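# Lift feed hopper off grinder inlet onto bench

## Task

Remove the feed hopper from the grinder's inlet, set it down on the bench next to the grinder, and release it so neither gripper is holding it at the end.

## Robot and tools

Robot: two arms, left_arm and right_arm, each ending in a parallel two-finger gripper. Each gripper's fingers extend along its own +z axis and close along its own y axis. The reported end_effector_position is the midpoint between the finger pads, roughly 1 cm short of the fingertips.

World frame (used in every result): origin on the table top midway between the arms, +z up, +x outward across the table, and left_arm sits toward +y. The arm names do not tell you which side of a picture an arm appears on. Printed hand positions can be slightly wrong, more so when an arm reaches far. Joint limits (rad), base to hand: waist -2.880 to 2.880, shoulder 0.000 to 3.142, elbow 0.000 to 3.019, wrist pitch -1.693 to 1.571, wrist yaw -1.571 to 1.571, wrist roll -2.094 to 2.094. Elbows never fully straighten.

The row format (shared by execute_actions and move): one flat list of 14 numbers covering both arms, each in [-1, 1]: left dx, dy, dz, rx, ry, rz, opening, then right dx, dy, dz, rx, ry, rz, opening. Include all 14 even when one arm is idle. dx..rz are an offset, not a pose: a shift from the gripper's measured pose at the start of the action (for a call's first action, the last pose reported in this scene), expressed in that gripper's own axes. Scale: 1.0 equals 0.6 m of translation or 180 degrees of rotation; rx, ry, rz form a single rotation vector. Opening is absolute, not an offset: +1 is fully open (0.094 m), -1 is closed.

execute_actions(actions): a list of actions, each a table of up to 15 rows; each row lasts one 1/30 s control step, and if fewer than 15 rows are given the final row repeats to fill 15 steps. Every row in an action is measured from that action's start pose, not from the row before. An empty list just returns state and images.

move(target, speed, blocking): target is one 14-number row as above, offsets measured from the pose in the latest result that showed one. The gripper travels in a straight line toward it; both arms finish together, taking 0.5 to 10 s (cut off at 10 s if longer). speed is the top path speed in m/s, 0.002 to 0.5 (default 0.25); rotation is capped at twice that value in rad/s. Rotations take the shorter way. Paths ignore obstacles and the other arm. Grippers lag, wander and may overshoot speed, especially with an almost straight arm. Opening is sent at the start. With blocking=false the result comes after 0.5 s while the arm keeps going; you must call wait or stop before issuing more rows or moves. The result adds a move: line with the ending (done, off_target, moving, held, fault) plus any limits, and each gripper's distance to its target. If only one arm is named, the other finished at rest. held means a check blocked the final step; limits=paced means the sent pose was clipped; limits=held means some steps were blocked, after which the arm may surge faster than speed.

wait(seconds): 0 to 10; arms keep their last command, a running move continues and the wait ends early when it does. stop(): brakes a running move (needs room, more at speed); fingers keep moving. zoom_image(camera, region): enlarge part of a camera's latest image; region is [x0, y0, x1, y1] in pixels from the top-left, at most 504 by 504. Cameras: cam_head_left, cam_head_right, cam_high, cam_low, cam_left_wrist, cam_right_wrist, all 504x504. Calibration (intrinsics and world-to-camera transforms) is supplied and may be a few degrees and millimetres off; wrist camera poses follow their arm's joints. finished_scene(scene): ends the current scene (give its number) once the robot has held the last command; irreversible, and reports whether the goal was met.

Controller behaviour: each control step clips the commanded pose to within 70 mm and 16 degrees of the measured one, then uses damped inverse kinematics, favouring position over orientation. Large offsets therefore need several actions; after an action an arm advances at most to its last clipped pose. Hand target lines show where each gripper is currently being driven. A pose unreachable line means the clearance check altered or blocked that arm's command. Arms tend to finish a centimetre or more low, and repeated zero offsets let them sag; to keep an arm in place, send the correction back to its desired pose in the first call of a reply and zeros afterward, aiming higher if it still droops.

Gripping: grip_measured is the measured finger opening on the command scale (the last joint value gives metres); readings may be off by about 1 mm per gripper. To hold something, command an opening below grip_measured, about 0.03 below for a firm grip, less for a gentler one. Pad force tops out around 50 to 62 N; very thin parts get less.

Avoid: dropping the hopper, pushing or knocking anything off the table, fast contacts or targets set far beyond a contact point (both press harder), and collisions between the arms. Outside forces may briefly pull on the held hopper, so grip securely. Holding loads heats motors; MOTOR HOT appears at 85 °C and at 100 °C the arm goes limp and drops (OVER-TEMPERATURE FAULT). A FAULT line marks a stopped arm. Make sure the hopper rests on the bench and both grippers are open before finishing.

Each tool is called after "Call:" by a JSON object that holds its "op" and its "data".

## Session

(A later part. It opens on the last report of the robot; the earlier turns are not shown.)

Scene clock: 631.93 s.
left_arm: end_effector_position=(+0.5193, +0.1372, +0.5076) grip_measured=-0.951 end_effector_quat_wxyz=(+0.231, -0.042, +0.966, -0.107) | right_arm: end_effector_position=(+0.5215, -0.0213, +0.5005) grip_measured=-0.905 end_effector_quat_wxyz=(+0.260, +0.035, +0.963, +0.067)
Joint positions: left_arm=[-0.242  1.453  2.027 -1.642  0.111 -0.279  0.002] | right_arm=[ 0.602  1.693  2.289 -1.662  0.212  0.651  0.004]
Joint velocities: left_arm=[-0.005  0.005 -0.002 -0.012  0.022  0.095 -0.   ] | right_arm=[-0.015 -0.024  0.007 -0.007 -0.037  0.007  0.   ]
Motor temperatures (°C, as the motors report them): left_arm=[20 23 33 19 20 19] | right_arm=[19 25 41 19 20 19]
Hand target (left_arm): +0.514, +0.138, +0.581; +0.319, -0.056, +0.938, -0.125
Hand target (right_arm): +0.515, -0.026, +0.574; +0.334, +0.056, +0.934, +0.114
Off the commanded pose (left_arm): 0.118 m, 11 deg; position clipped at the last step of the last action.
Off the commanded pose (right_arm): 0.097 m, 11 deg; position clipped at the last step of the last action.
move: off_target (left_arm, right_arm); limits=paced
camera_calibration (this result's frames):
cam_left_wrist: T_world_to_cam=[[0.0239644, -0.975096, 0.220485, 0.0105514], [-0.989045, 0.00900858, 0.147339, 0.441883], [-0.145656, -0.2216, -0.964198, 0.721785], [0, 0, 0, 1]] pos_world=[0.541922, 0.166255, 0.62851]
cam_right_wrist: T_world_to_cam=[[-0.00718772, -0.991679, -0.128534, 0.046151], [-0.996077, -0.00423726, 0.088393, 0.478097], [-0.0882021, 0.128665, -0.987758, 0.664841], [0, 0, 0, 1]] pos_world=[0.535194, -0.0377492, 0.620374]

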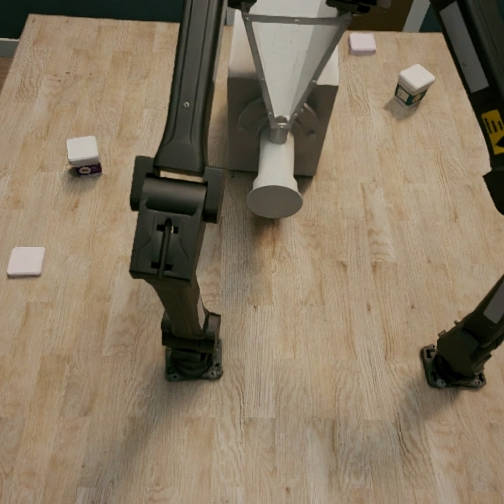

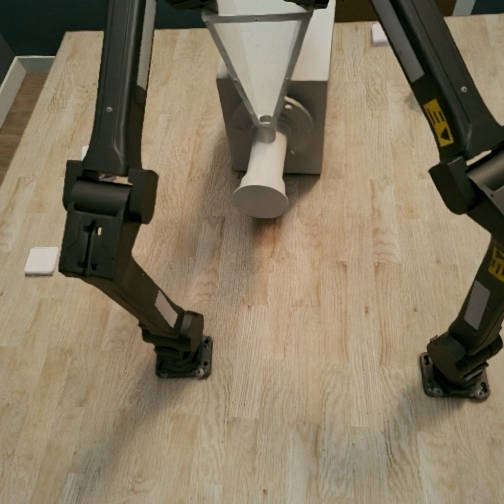

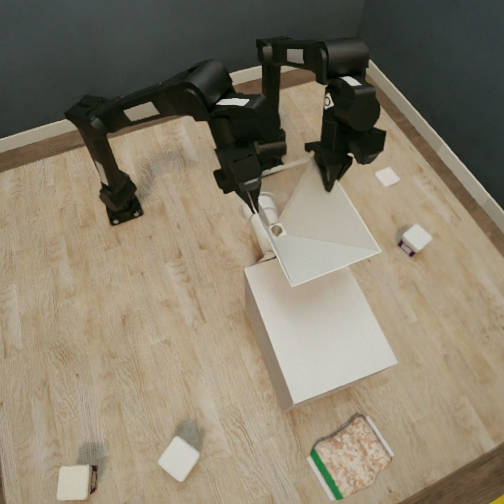

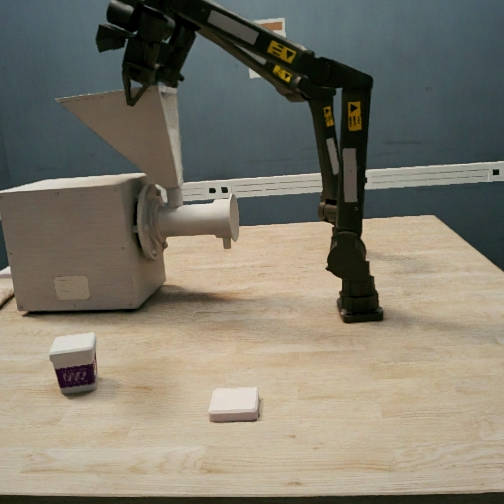

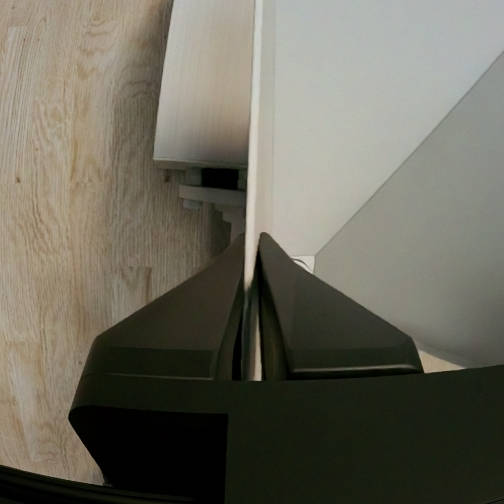

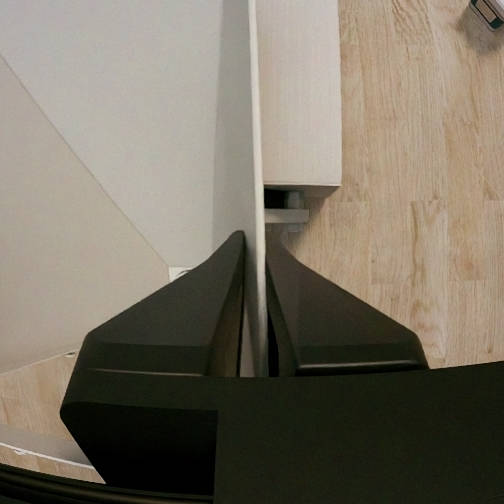

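Call:
{"op": "execute_actions", "data": {"actions": [[[0,0,0,0,0,0,-1, 0,0,0,0,0,0,-1]],[[0,0,0,0,0,0,-0.4, 0,0,0,0,0,0,-0.4]],[[0,0,0,0,0,0,-0.4, 0,0,0,0,0,0,-0.4]]]}}

Call:
{"op": "zoom_image", "data": {"camera": "cam_low", "region": [130, 140, 250, 260]}}

Call:
{"op": "zoom_image", "data": {"camera": "cam_head_left", "region": [220, 70, 340, 190]}}

Call:
{"op": "zoom_image", "data": {"camera": "cam_head_right", "region": [205, 70, 325, 190]}}

Scene clock: 637.47 s.
left_arm: end_effector_position=(+0.5195, +0.1371, +0.4995) grip_measured=-0.403 end_effector_quat_wxyz=(+0.221, -0.041, +0.968, -0.110) | right_arm: end_effector_position=(+0.5213, -0.0203, +0.4982) grip_measured=-0.402 end_effector_quat_wxyz=(+0.256, +0.033, +0.964, +0.069)
Joint positions: left_arm=[-0.237  1.453  2.008 -1.641  0.123 -0.275  0.028] | right_arm=[ 0.6    1.693  2.284 -1.661  0.201  0.648  0.028]
Joint velocities: left_arm=[-0.005  0.005 -0.022 -0.012 -0.037 -0.051 -0.001] | right_arm=[ 0.005  0.005 -0.012 -0.002 -0.007 -0.007 -0.001]
Motor temperatures (°C, as the motors report them): left_arm=[20 23 34 19 20 19] | right_arm=[19 25 43 19 20 19]
Hand target (left_arm): +0.520, +0.137, +0.502; +0.224, -0.041, +0.967, -0.110
Hand target (right_arm): +0.521, -0.020, +0.498; +0.256, +0.033, +0.964, +0.069
Off the commanded pose (left_arm): 0.003 m, 0 deg.
Off the commanded pose (right_arm): 0.000 m, 0 deg.
camera_calibration (this result's frames):
cam_left_wrist: T_world_to_cam=[[0.0233343, -0.973871, 0.225898, 0.00970917], [-0.986059, 0.0148177, 0.165736, 0.431764], [-0.164753, -0.226617, -0.959949, 0.722425], [0, 0, 0, 1]] pos_world=[0.54454, 0.166771, 0.619739]
cam_right_wrist: T_world_to_cam=[[-0.00237283, -0.991161, -0.132642, 0.0464122], [-0.995294, -0.0105082, 0.0963268, 0.473638], [-0.0968692, 0.132247, -0.986472, 0.666372], [0, 0, 0, 1]] pos_world=[0.53607, -0.0371465, 0.61789]

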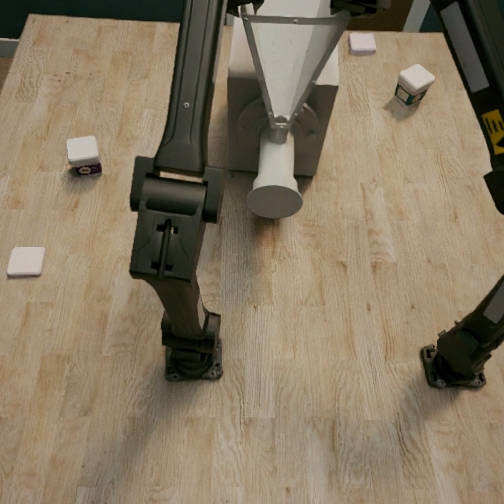

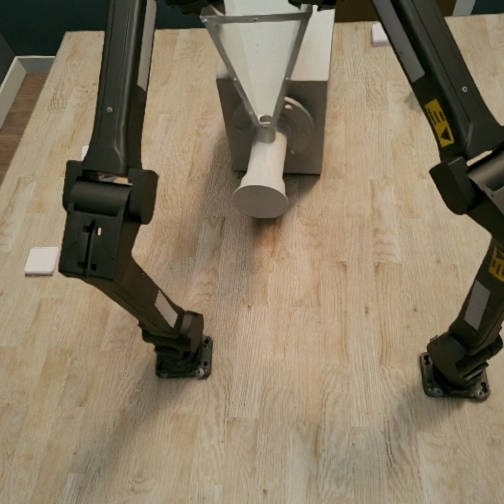

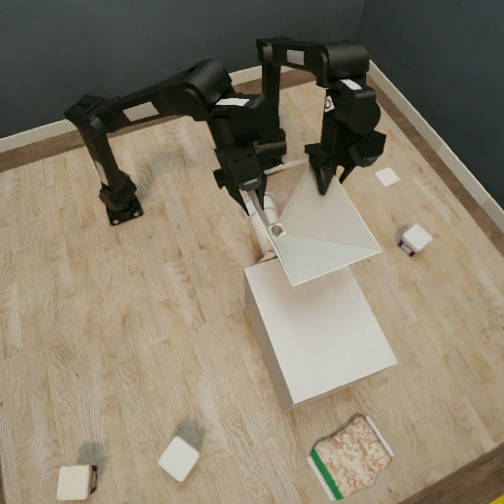

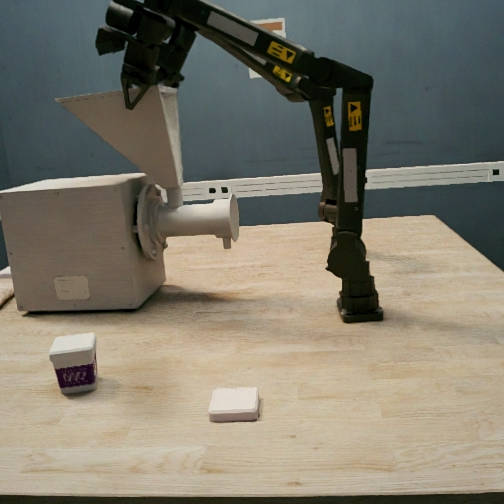

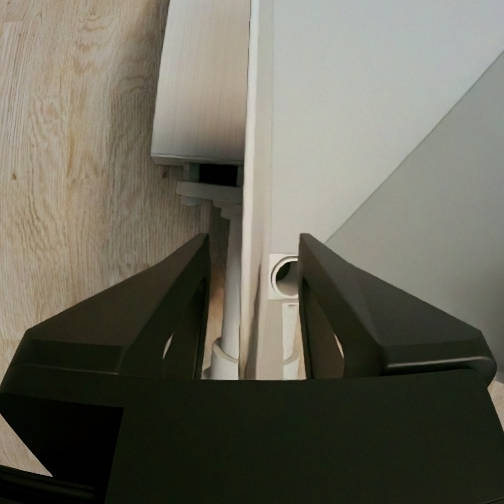

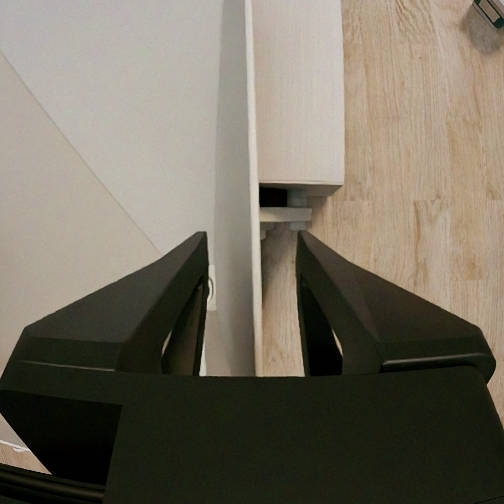

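Region (130, 140, 250, 260) of cam_low's 504x504 image, scaled by 4.200, with more detail than that image has.

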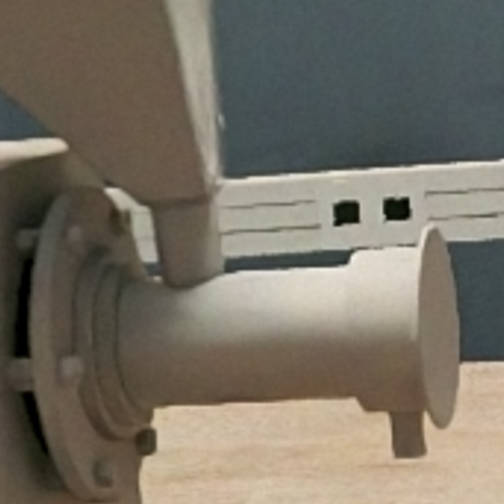

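Region (220, 70, 340, 190) of cam_head_left's 504x504 image, scaled by 4.200, with more detail than that image has.

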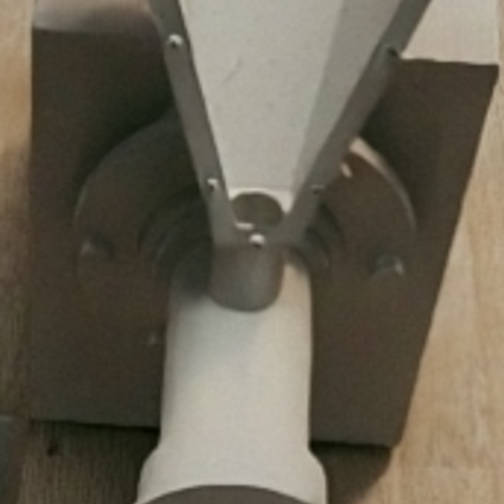

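Region (205, 70, 325, 190) of cam_head_right's 504x504 image, scaled by 4.200, with more detail than that image has.

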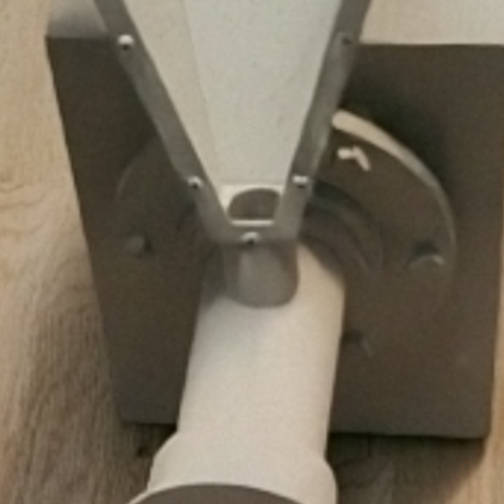

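Call:
{"op": "execute_actions", "data": {"actions": [[[0.0452,-0.0007,-0.0328,0.0132,-0.02,-0.0065,-0.4, 0.0512,-0.0025,-0.0217,-0.0348,-0.02,0.0207,-0.4]]]}}

Call:
{"op": "zoom_image", "data": {"camera": "cam_low", "region": [30, 20, 270, 260]}}

Call:
{"op": "zoom_image", "data": {"camera": "cam_high", "region": [180, 100, 420, 340]}}

Scene clock: 744.17 s.
left_arm: end_effector_position=(+0.4821, +0.1410, +0.5099) grip_measured=-0.402 end_effector_quat_wxyz=(+0.257, -0.047, +0.957, -0.130) | right_arm: end_effector_position=(+0.4850, -0.0314, +0.5125) grip_measured=-0.401 end_effector_quat_wxyz=(+0.301, +0.057, +0.942, +0.135)
Joint positions: left_arm=[-0.235  1.311  1.868 -1.559  0.142 -0.298  0.028] | right_arm=[ 0.616  1.479  2.006 -1.445  0.175  0.708  0.028]
Joint velocities: left_arm=[ 0.005 -0.015 -0.042  0.032 -0.007  0.051  0.001] | right_arm=[-0.015 -0.015 -0.007 -0.007  0.037  0.066 -0.   ]
Motor temperatures (°C, as the motors report them): left_arm=[20 23 30 19 19 19] | right_arm=[19 25 38 19 19 19]
Hand target (left_arm): +0.486, +0.138, +0.505; +0.251, -0.049, +0.958, -0.131
Hand target (right_arm): +0.488, -0.020, +0.494; +0.286, +0.052, +0.948, +0.128
Off the commanded pose (left_arm): 0.007 m, 1 deg.
Off the commanded pose (right_arm): 0.022 m, 2 deg.
camera_calibration (this result's frames):
cam_left_wrist: T_world_to_cam=[[0.0168236, -0.9637, 0.266458, -0.00697117], [-0.99577, 0.0079279, 0.0915437, 0.436598], [-0.0903331, -0.266871, -0.959489, 0.696731], [0, 0, 0, 1]] pos_world=[0.497806, 0.175758, 0.630396]
cam_right_wrist: T_world_to_cam=[[-0.00209463, -0.9628, -0.270206, 0.108499], [-0.999992, 0.00290332, -0.00259322, 0.489374], [0.00328124, 0.270199, -0.962799, 0.622036], [0, 0, 0, 1]] pos_world=[0.487557, -0.0650312, 0.629481]

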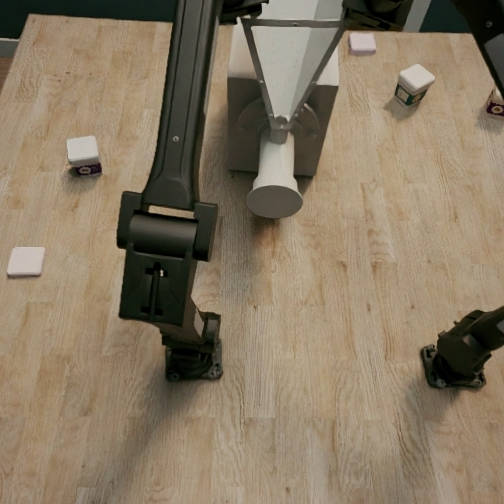

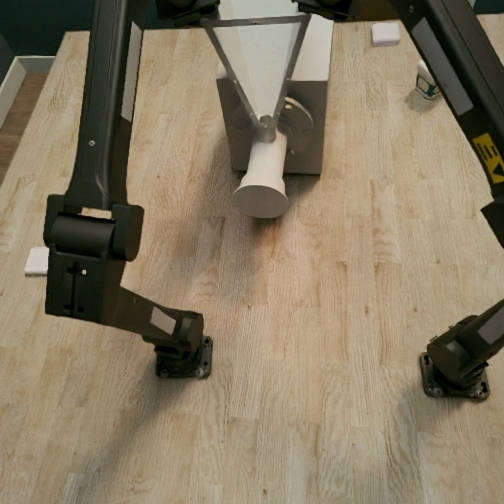

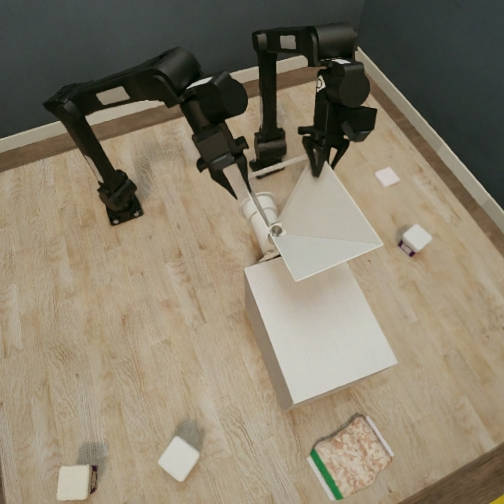

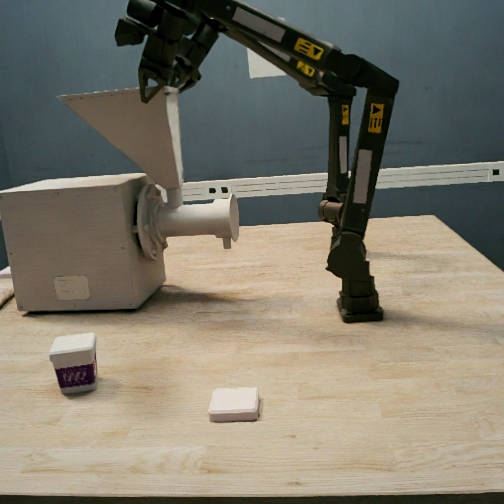

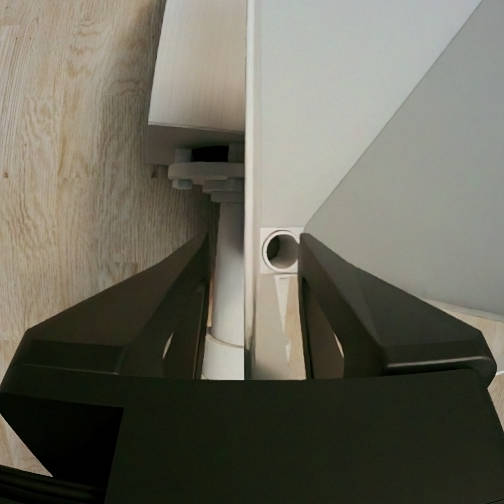

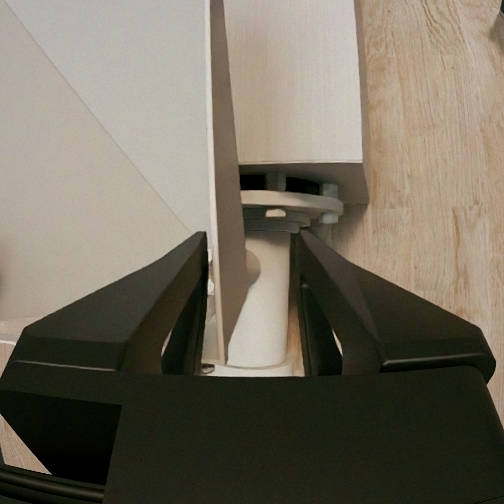

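Region (30, 20, 270, 260) of cam_low's 504x504 image, scaled by 2.100, with more detail than that image has.

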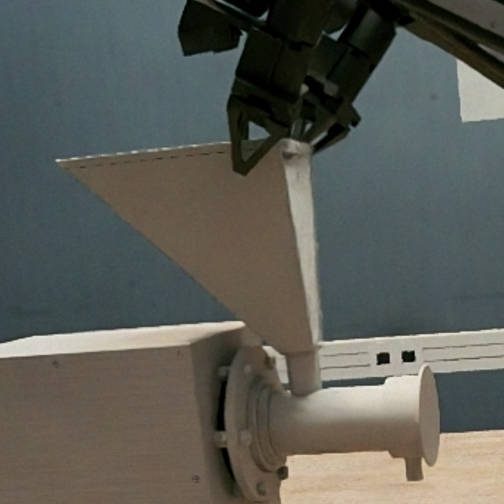

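Region (180, 100, 420, 340) of cam_high's 504x504 image, scaled by 2.100, with more detail than that image has.

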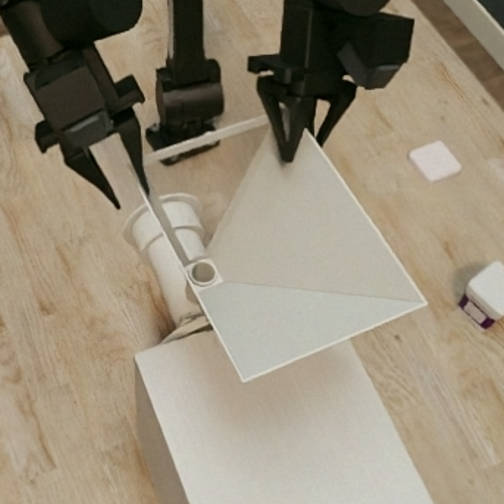

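Call:
{"op": "execute_actions", "data": {"actions": [[[0,0,0,0,0,0,-0.4, 0,0.02,0,0,0,0,-0.4]],[[0,0,0,0,0,0,-1, 0,0,0,0,0,0,-1]],[[0,0,0,0,0,0,-1, 0,0,0,0,0,0,-1]]]}}

Scene clock: 754.27 s.
left_arm: end_effector_position=(+0.4834, +0.1379, +0.5107) grip_measured=-0.971 end_effector_quat_wxyz=(+0.258, -0.047, +0.955, -0.136) | right_arm: end_effector_position=(+0.4819, -0.0255, +0.5149) grip_measured=-0.961 end_effector_quat_wxyz=(+0.305, +0.041, +0.941, +0.137)
Joint positions: left_arm=[-0.237  1.312  1.868 -1.551  0.153 -0.304  0.001] | right_arm=[ 0.628  1.477  2.006 -1.437  0.175  0.687  0.002]
Joint velocities: left_arm=[-0.005  0.005 -0.002 -0.012  0.022  0.022  0.001] | right_arm=[-0.005  0.015  0.007 -0.012 -0.022 -0.037 -0.   ]
Motor temperatures (°C, as the motors report them): left_arm=[20 23 30 19 19 19] | right_arm=[19 25 38 19 19 19]
Hand target (left_arm): +0.484, +0.138, +0.511; +0.259, -0.047, +0.955, -0.135
Hand target (right_arm): +0.482, -0.026, +0.515; +0.305, +0.046, +0.941, +0.138
Off the commanded pose (left_arm): 0.000 m, 0 deg.
Off the commanded pose (right_arm): 0.000 m, 1 deg.
camera_calibration (this result's frames):
cam_left_wrist: T_world_to_cam=[[0.0129082, -0.960027, 0.279609, -0.0155858], [-0.996116, 0.0120118, 0.0872278, 0.439669], [-0.0870996, -0.279649, -0.956143, 0.695308], [0, 0, 0, 1]] pos_world=[0.498724, 0.174199, 0.630821]
cam_right_wrist: T_world_to_cam=[[0.0295783, -0.96406, -0.264034, 0.096299], [-0.999527, -0.0263009, -0.0159402, 0.492196], [0.00842297, 0.264381, -0.964382, 0.620982], [0, 0, 0, 1]] pos_world=[0.483884, -0.0583927, 0.632135]

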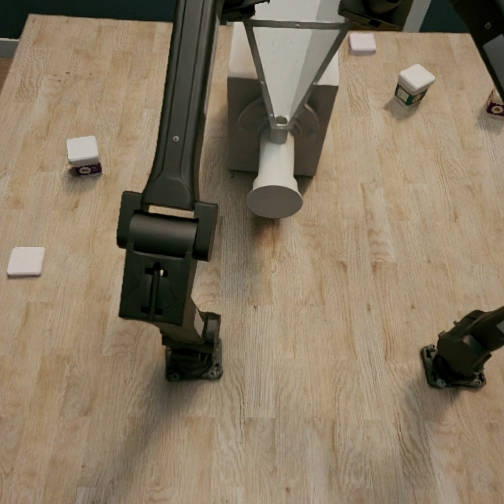

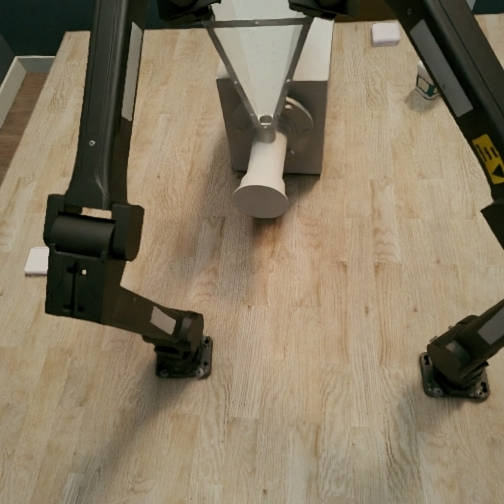

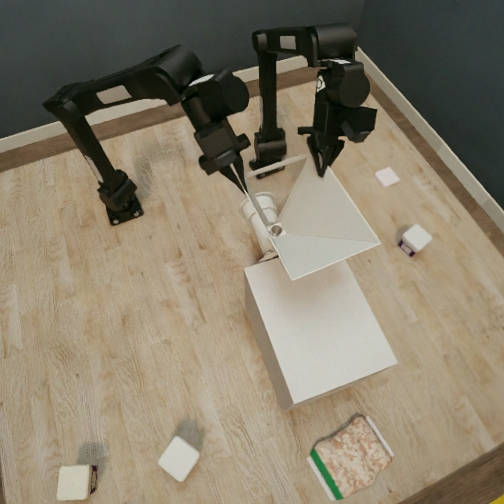

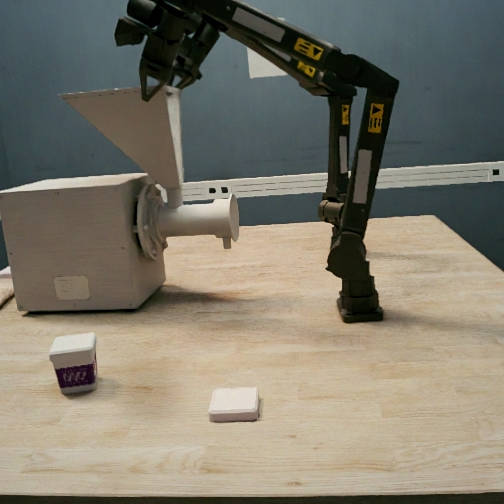

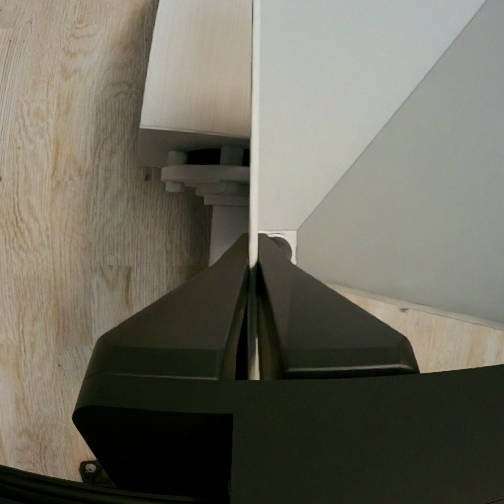

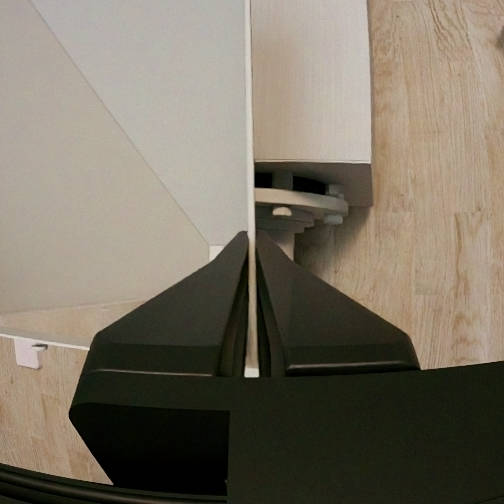

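Call:
{"op": "move", "data": {"target": [-0.0960,-0.0568,-0.1657,0,-0.015,0,-1, -0.0938,0.0472,-0.1291,0,-0.015,0,-1], "speed": 0.04}}

Scene clock: 761.10 s.
left_arm: end_effector_position=(+0.4919, +0.1373, +0.5136) grip_measured=-0.968 end_effector_quat_wxyz=(+0.210, -0.041, +0.969, -0.121) | right_arm: end_effector_position=(+0.4890, -0.0268, +0.5170) grip_measured=-0.949 end_effector_quat_wxyz=(+0.258, +0.033, +0.962, +0.085)
Joint positions: left_arm=[-0.237  1.419  2.021 -1.705  0.149 -0.279  0.002] | right_arm=[ 0.623  1.617  2.238 -1.672  0.191  0.672  0.002]
Joint velocities: left_arm=[ 0.005 -0.015  0.002 -0.002  0.037  0.051 -0.001] | right_arm=[-0.005 -0.005  0.002 -0.002  0.022 -0.007  0.001]
Motor temperatures (°C, as the motors report them): left_arm=[20 23 31 19 19 19] | right_arm=[19 25 39 19 19 19]
Hand target (left_arm): +0.481, +0.139, +0.583; +0.285, -0.050, +0.947, -0.139
Hand target (right_arm): +0.478, -0.031, +0.589; +0.327, +0.045, +0.934, +0.138
Off the commanded pose (left_arm): 0.117 m, 9 deg; position clipped at the last step of the last action.
Off the commanded pose (right_arm): 0.098 m, 10 deg; position clipped at the last step of the last action.
joint sent to its limit (left arm) — the command would take joint 4 (wrist pitch) past its lower limit, so that joint was sent only as far as its limit.
move: off_target (left_arm, right_arm); limits=paced
camera_calibration (this result's frames):
cam_left_wrist: T_world_to_cam=[[0.0205533, -0.968951, 0.246399, -0.00253587], [-0.982051, 0.0266509, 0.186721, 0.387878], [-0.18749, -0.245814, -0.951012, 0.740735], [0, 0, 0, 1]] pos_world=[0.519849, 0.169288, 0.632647]
cam_right_wrist: T_world_to_cam=[[0.00531123, -0.986701, -0.162458, 0.0541266], [-0.995806, -0.0200581, 0.0892683, 0.443234], [-0.0913397, 0.161303, -0.982669, 0.678785], [0, 0, 0, 1]] pos_world=[0.503088, -0.0471926, 0.636247]

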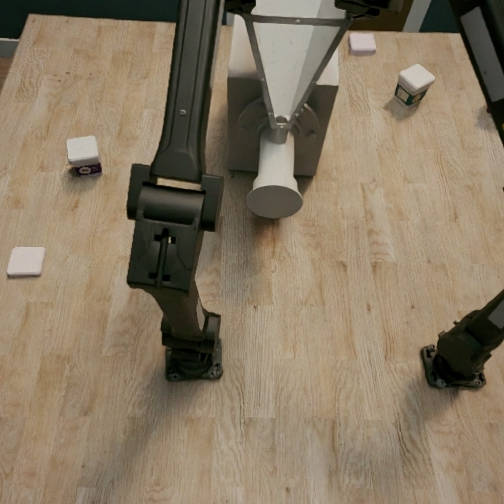

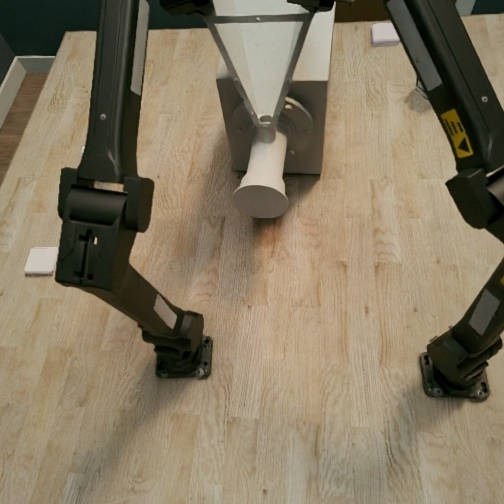

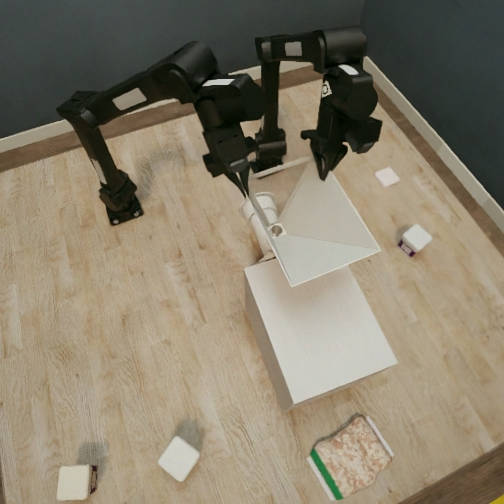

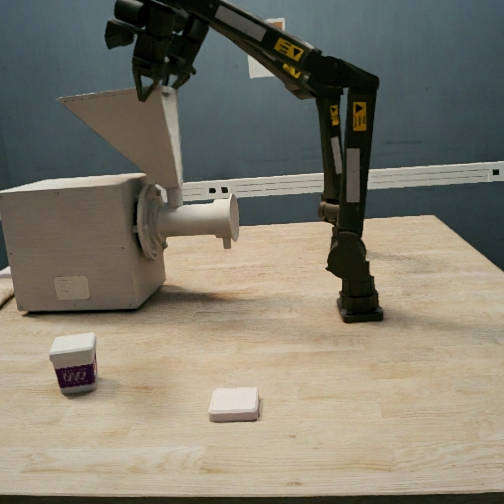

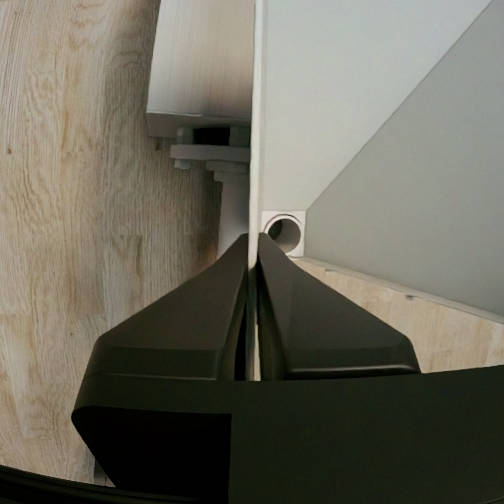

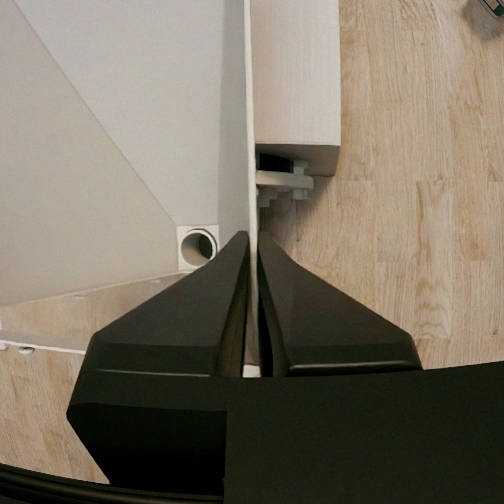

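Call:
{"op": "execute_actions", "data": {"actions": [[[0,0,0,0,0,0,-1, 0,0,0,0,0,0,-1]],[[0,0,0,0,0,0,-0.2, 0,0,0,0,0,0,-0.2]],[[0,0,0,0,0,0,-0.2, 0,0,0,0,0,0,-0.2]]]}}

Call:
{"op": "zoom_image", "data": {"camera": "cam_left_wrist", "region": [220, 170, 350, 300]}}

Call:
{"op": "zoom_image", "data": {"camera": "cam_right_wrist", "region": [130, 180, 260, 310]}}

Scene clock: 773.10 s.
left_arm: end_effector_position=(+0.4922, +0.1371, +0.5061) grip_measured=-0.203 end_effector_quat_wxyz=(+0.201, -0.039, +0.971, -0.121) | right_arm: end_effector_position=(+0.4888, -0.0262, +0.5146) grip_measured=-0.202 end_effector_quat_wxyz=(+0.255, +0.030, +0.963, +0.084)
Joint positions: left_arm=[-0.235  1.419  2.003 -1.704  0.154 -0.274  0.037] | right_arm=[ 0.623  1.618  2.233 -1.672  0.188  0.667  0.038]
Joint velocities: left_arm=[-0.005 -0.015 -0.012 -0.002 -0.022  0.051  0.   ] | right_arm=[-0.015  0.015 -0.002 -0.002 -0.066 -0.007 -0.001]
Motor temperatures (°C, as the motors report them): left_arm=[20 23 37 19 19 19] | right_arm=[19 25 44 19 20 19]
Hand target (left_arm): +0.492, +0.137, +0.508; +0.204, -0.039, +0.971, -0.121
Hand target (right_arm): +0.489, -0.026, +0.515; +0.255, +0.030, +0.963, +0.084
Off the commanded pose (left_arm): 0.002 m, 0 deg.
Off the commanded pose (right_arm): 0.000 m, 0 deg.
camera_calibration (this result's frames):
cam_left_wrist: T_world_to_cam=[[0.0197211, -0.96914, 0.245722, -0.0000880578], [-0.978675, 0.0315494, 0.202979, 0.378982], [-0.204467, -0.244485, -0.94785, 0.740138], [0, 0, 0, 1]] pos_world=[0.522235, 0.16891, 0.624636]
cam_right_wrist: T_world_to_cam=[[0.0105899, -0.987259, -0.158771, 0.0498383], [-0.995148, -0.0259379, 0.0949101, 0.439911], [-0.097819, 0.156995, -0.982743, 0.679415], [0, 0, 0, 1]] pos_world=[0.503709, -0.0460511, 0.633851]

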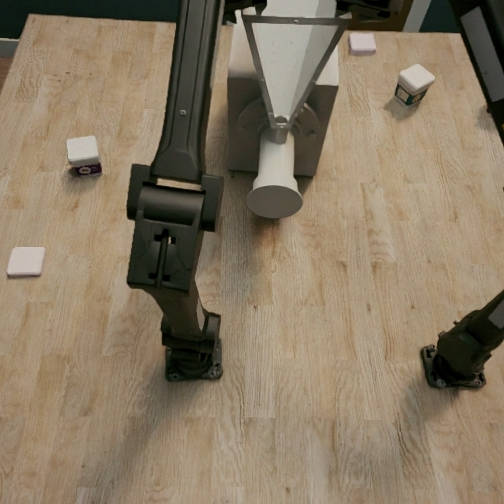

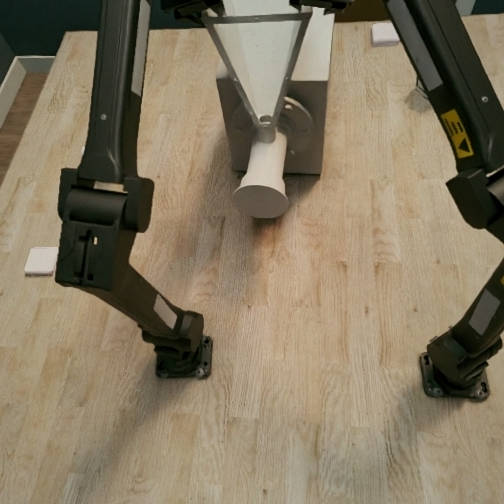

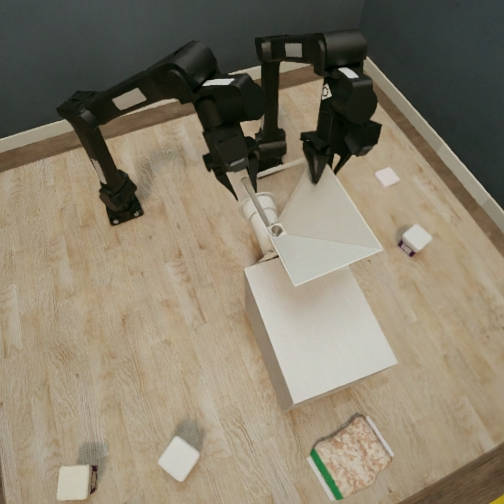

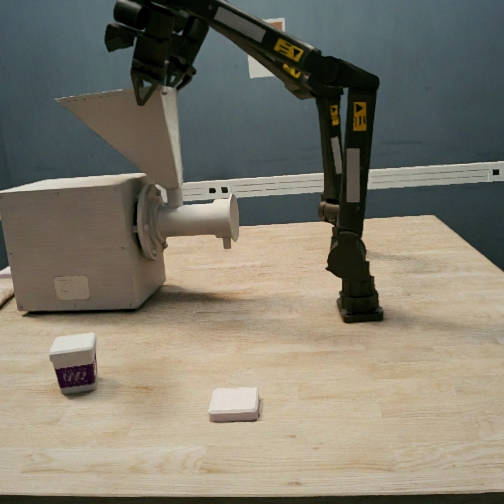

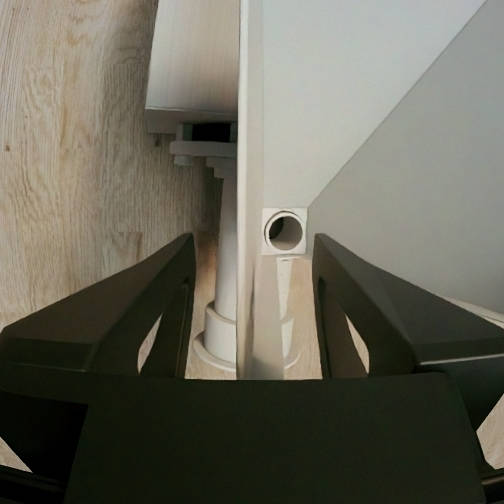

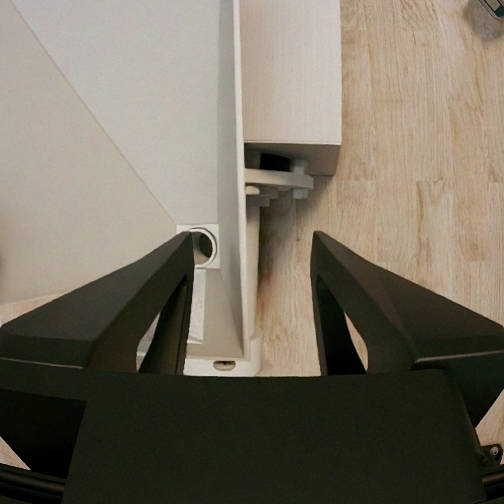

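Region (220, 170, 350, 300) of cam_left_wrist's 504x504 image, scaled by 3.877, with more detail than that image has.

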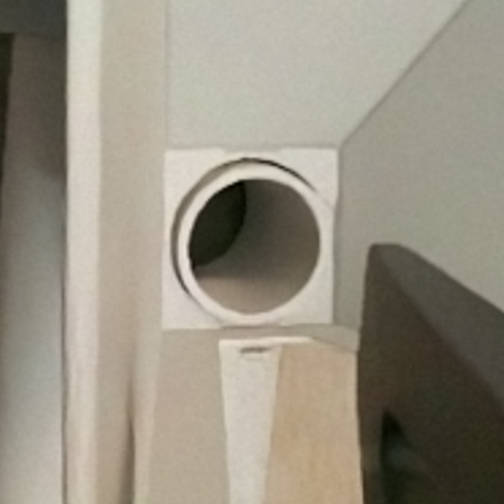

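Region (130, 180, 260, 310) of cam_right_wrist's 504x504 image, scaled by 3.877, with more detail than that image has.

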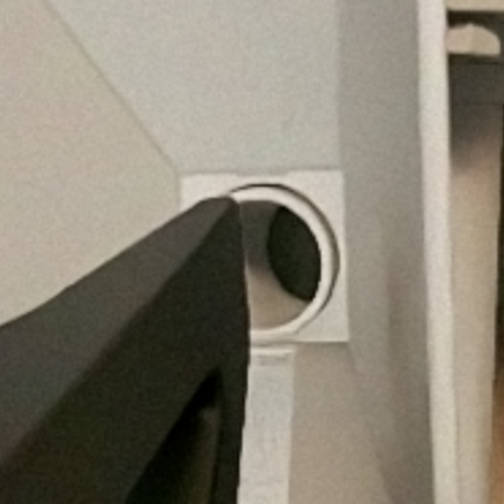

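Call:
{"op": "execute_actions", "data": {"actions": []}}

Scene clock: 792.60 s.
left_arm: end_effector_position=(+0.4922, +0.1371, +0.5061) grip_measured=-0.203 end_effector_quat_wxyz=(+0.201, -0.039, +0.971, -0.121) | right_arm: end_effector_position=(+0.4888, -0.0262, +0.5146) grip_measured=-0.202 end_effector_quat_wxyz=(+0.255, +0.030, +0.963, +0.084)
Joint positions: left_arm=[-0.235  1.419  2.003 -1.704  0.154 -0.274  0.037] | right_arm=[ 0.623  1.618  2.233 -1.672  0.188  0.667  0.038]
Joint velocities: left_arm=[ 0.024 -0.005  0.002  0.007 -0.007 -0.022 -0.   ] | right_arm=[ 0.005  0.005  0.007  0.007 -0.007  0.051 -0.   ]
Motor temperatures (°C, as the motors report them): left_arm=[20 23 32 19 19 19] | right_arm=[19 25 40 19 19 19]
Hand target (left_arm): +0.492, +0.137, +0.508; +0.204, -0.039, +0.971, -0.121
Hand target (right_arm): +0.489, -0.026, +0.515; +0.255, +0.030, +0.963, +0.084
Off the commanded pose (left_arm): 0.002 m, 0 deg.
Off the commanded pose (right_arm): 0.000 m, 0 deg.
camera_calibration (this result's frames):
cam_left_wrist: T_world_to_cam=[[0.0197211, -0.96914, 0.245722, -0.0000880578], [-0.978675, 0.0315494, 0.202979, 0.378982], [-0.204467, -0.244485, -0.94785, 0.740138], [0, 0, 0, 1]] pos_world=[0.522235, 0.16891, 0.624636]
cam_right_wrist: T_world_to_cam=[[0.0105899, -0.987259, -0.158771, 0.0498383], [-0.995148, -0.0259379, 0.0949101, 0.439911], [-0.097819, 0.156995, -0.982743, 0.679415], [0, 0, 0, 1]] pos_world=[0.503709, -0.0460511, 0.633851]

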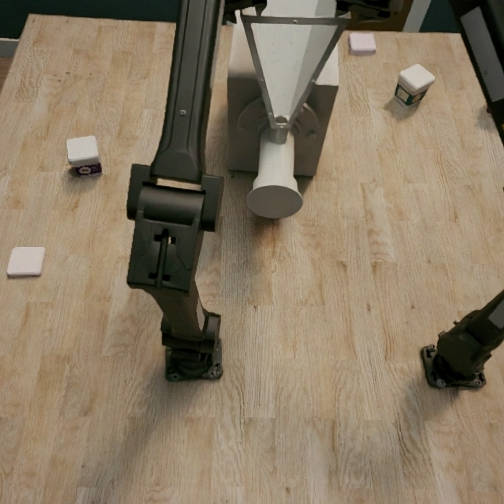

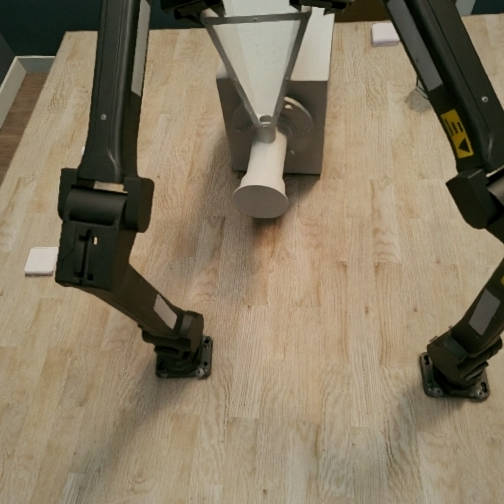

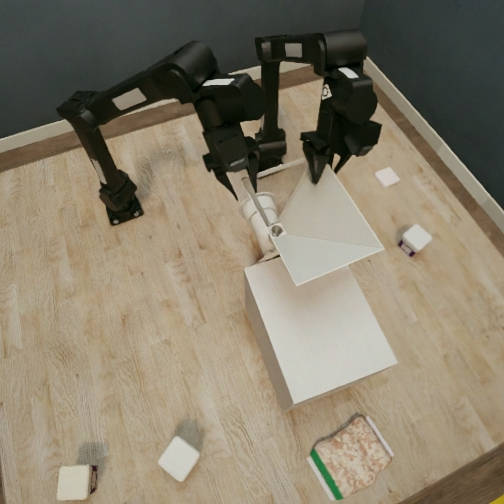

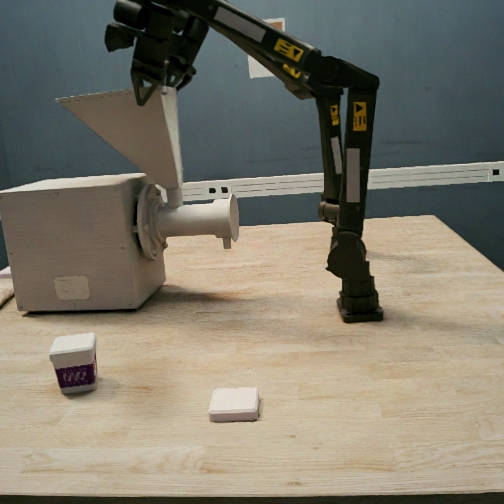

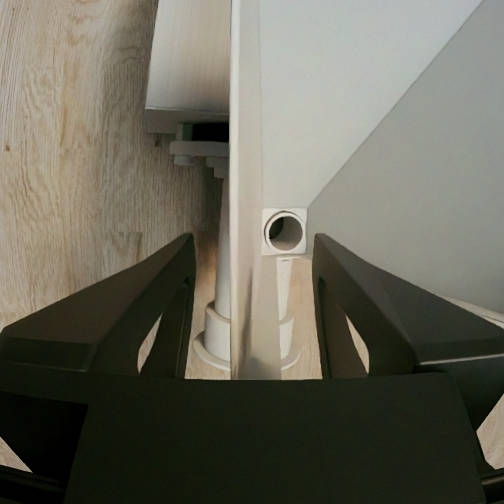

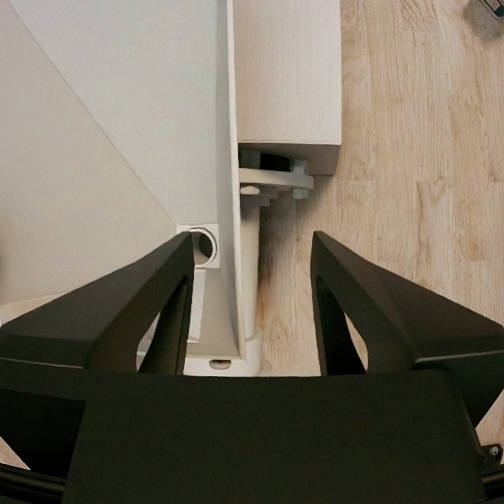

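Call:
{"op": "zoom_image", "data": {"camera": "cam_low", "region": [100, 140, 260, 260]}}

Call:
{"op": "zoom_image", "data": {"camera": "cam_head_left", "region": [200, 0, 360, 230]}}

Region (100, 140, 260, 260) of cam_low's 504x504 image, scaled by 3.150, with more detail than that image has; it fills the top 378 rows of this view, and the rest is white.

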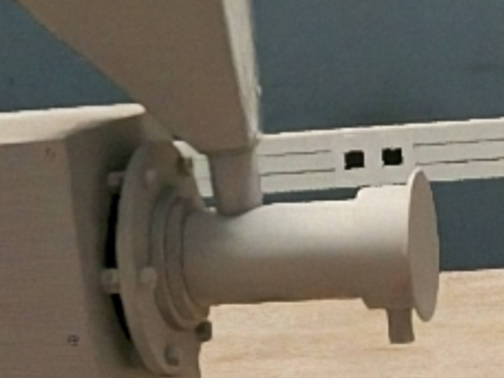

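Region (200, 0, 360, 230) of cam_head_left's 504x504 image, scaled by 2.191, with more detail than that image has; it fills the left 351 columns of this view, and the rest is white.

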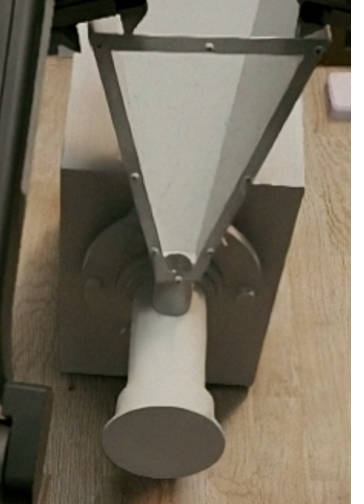

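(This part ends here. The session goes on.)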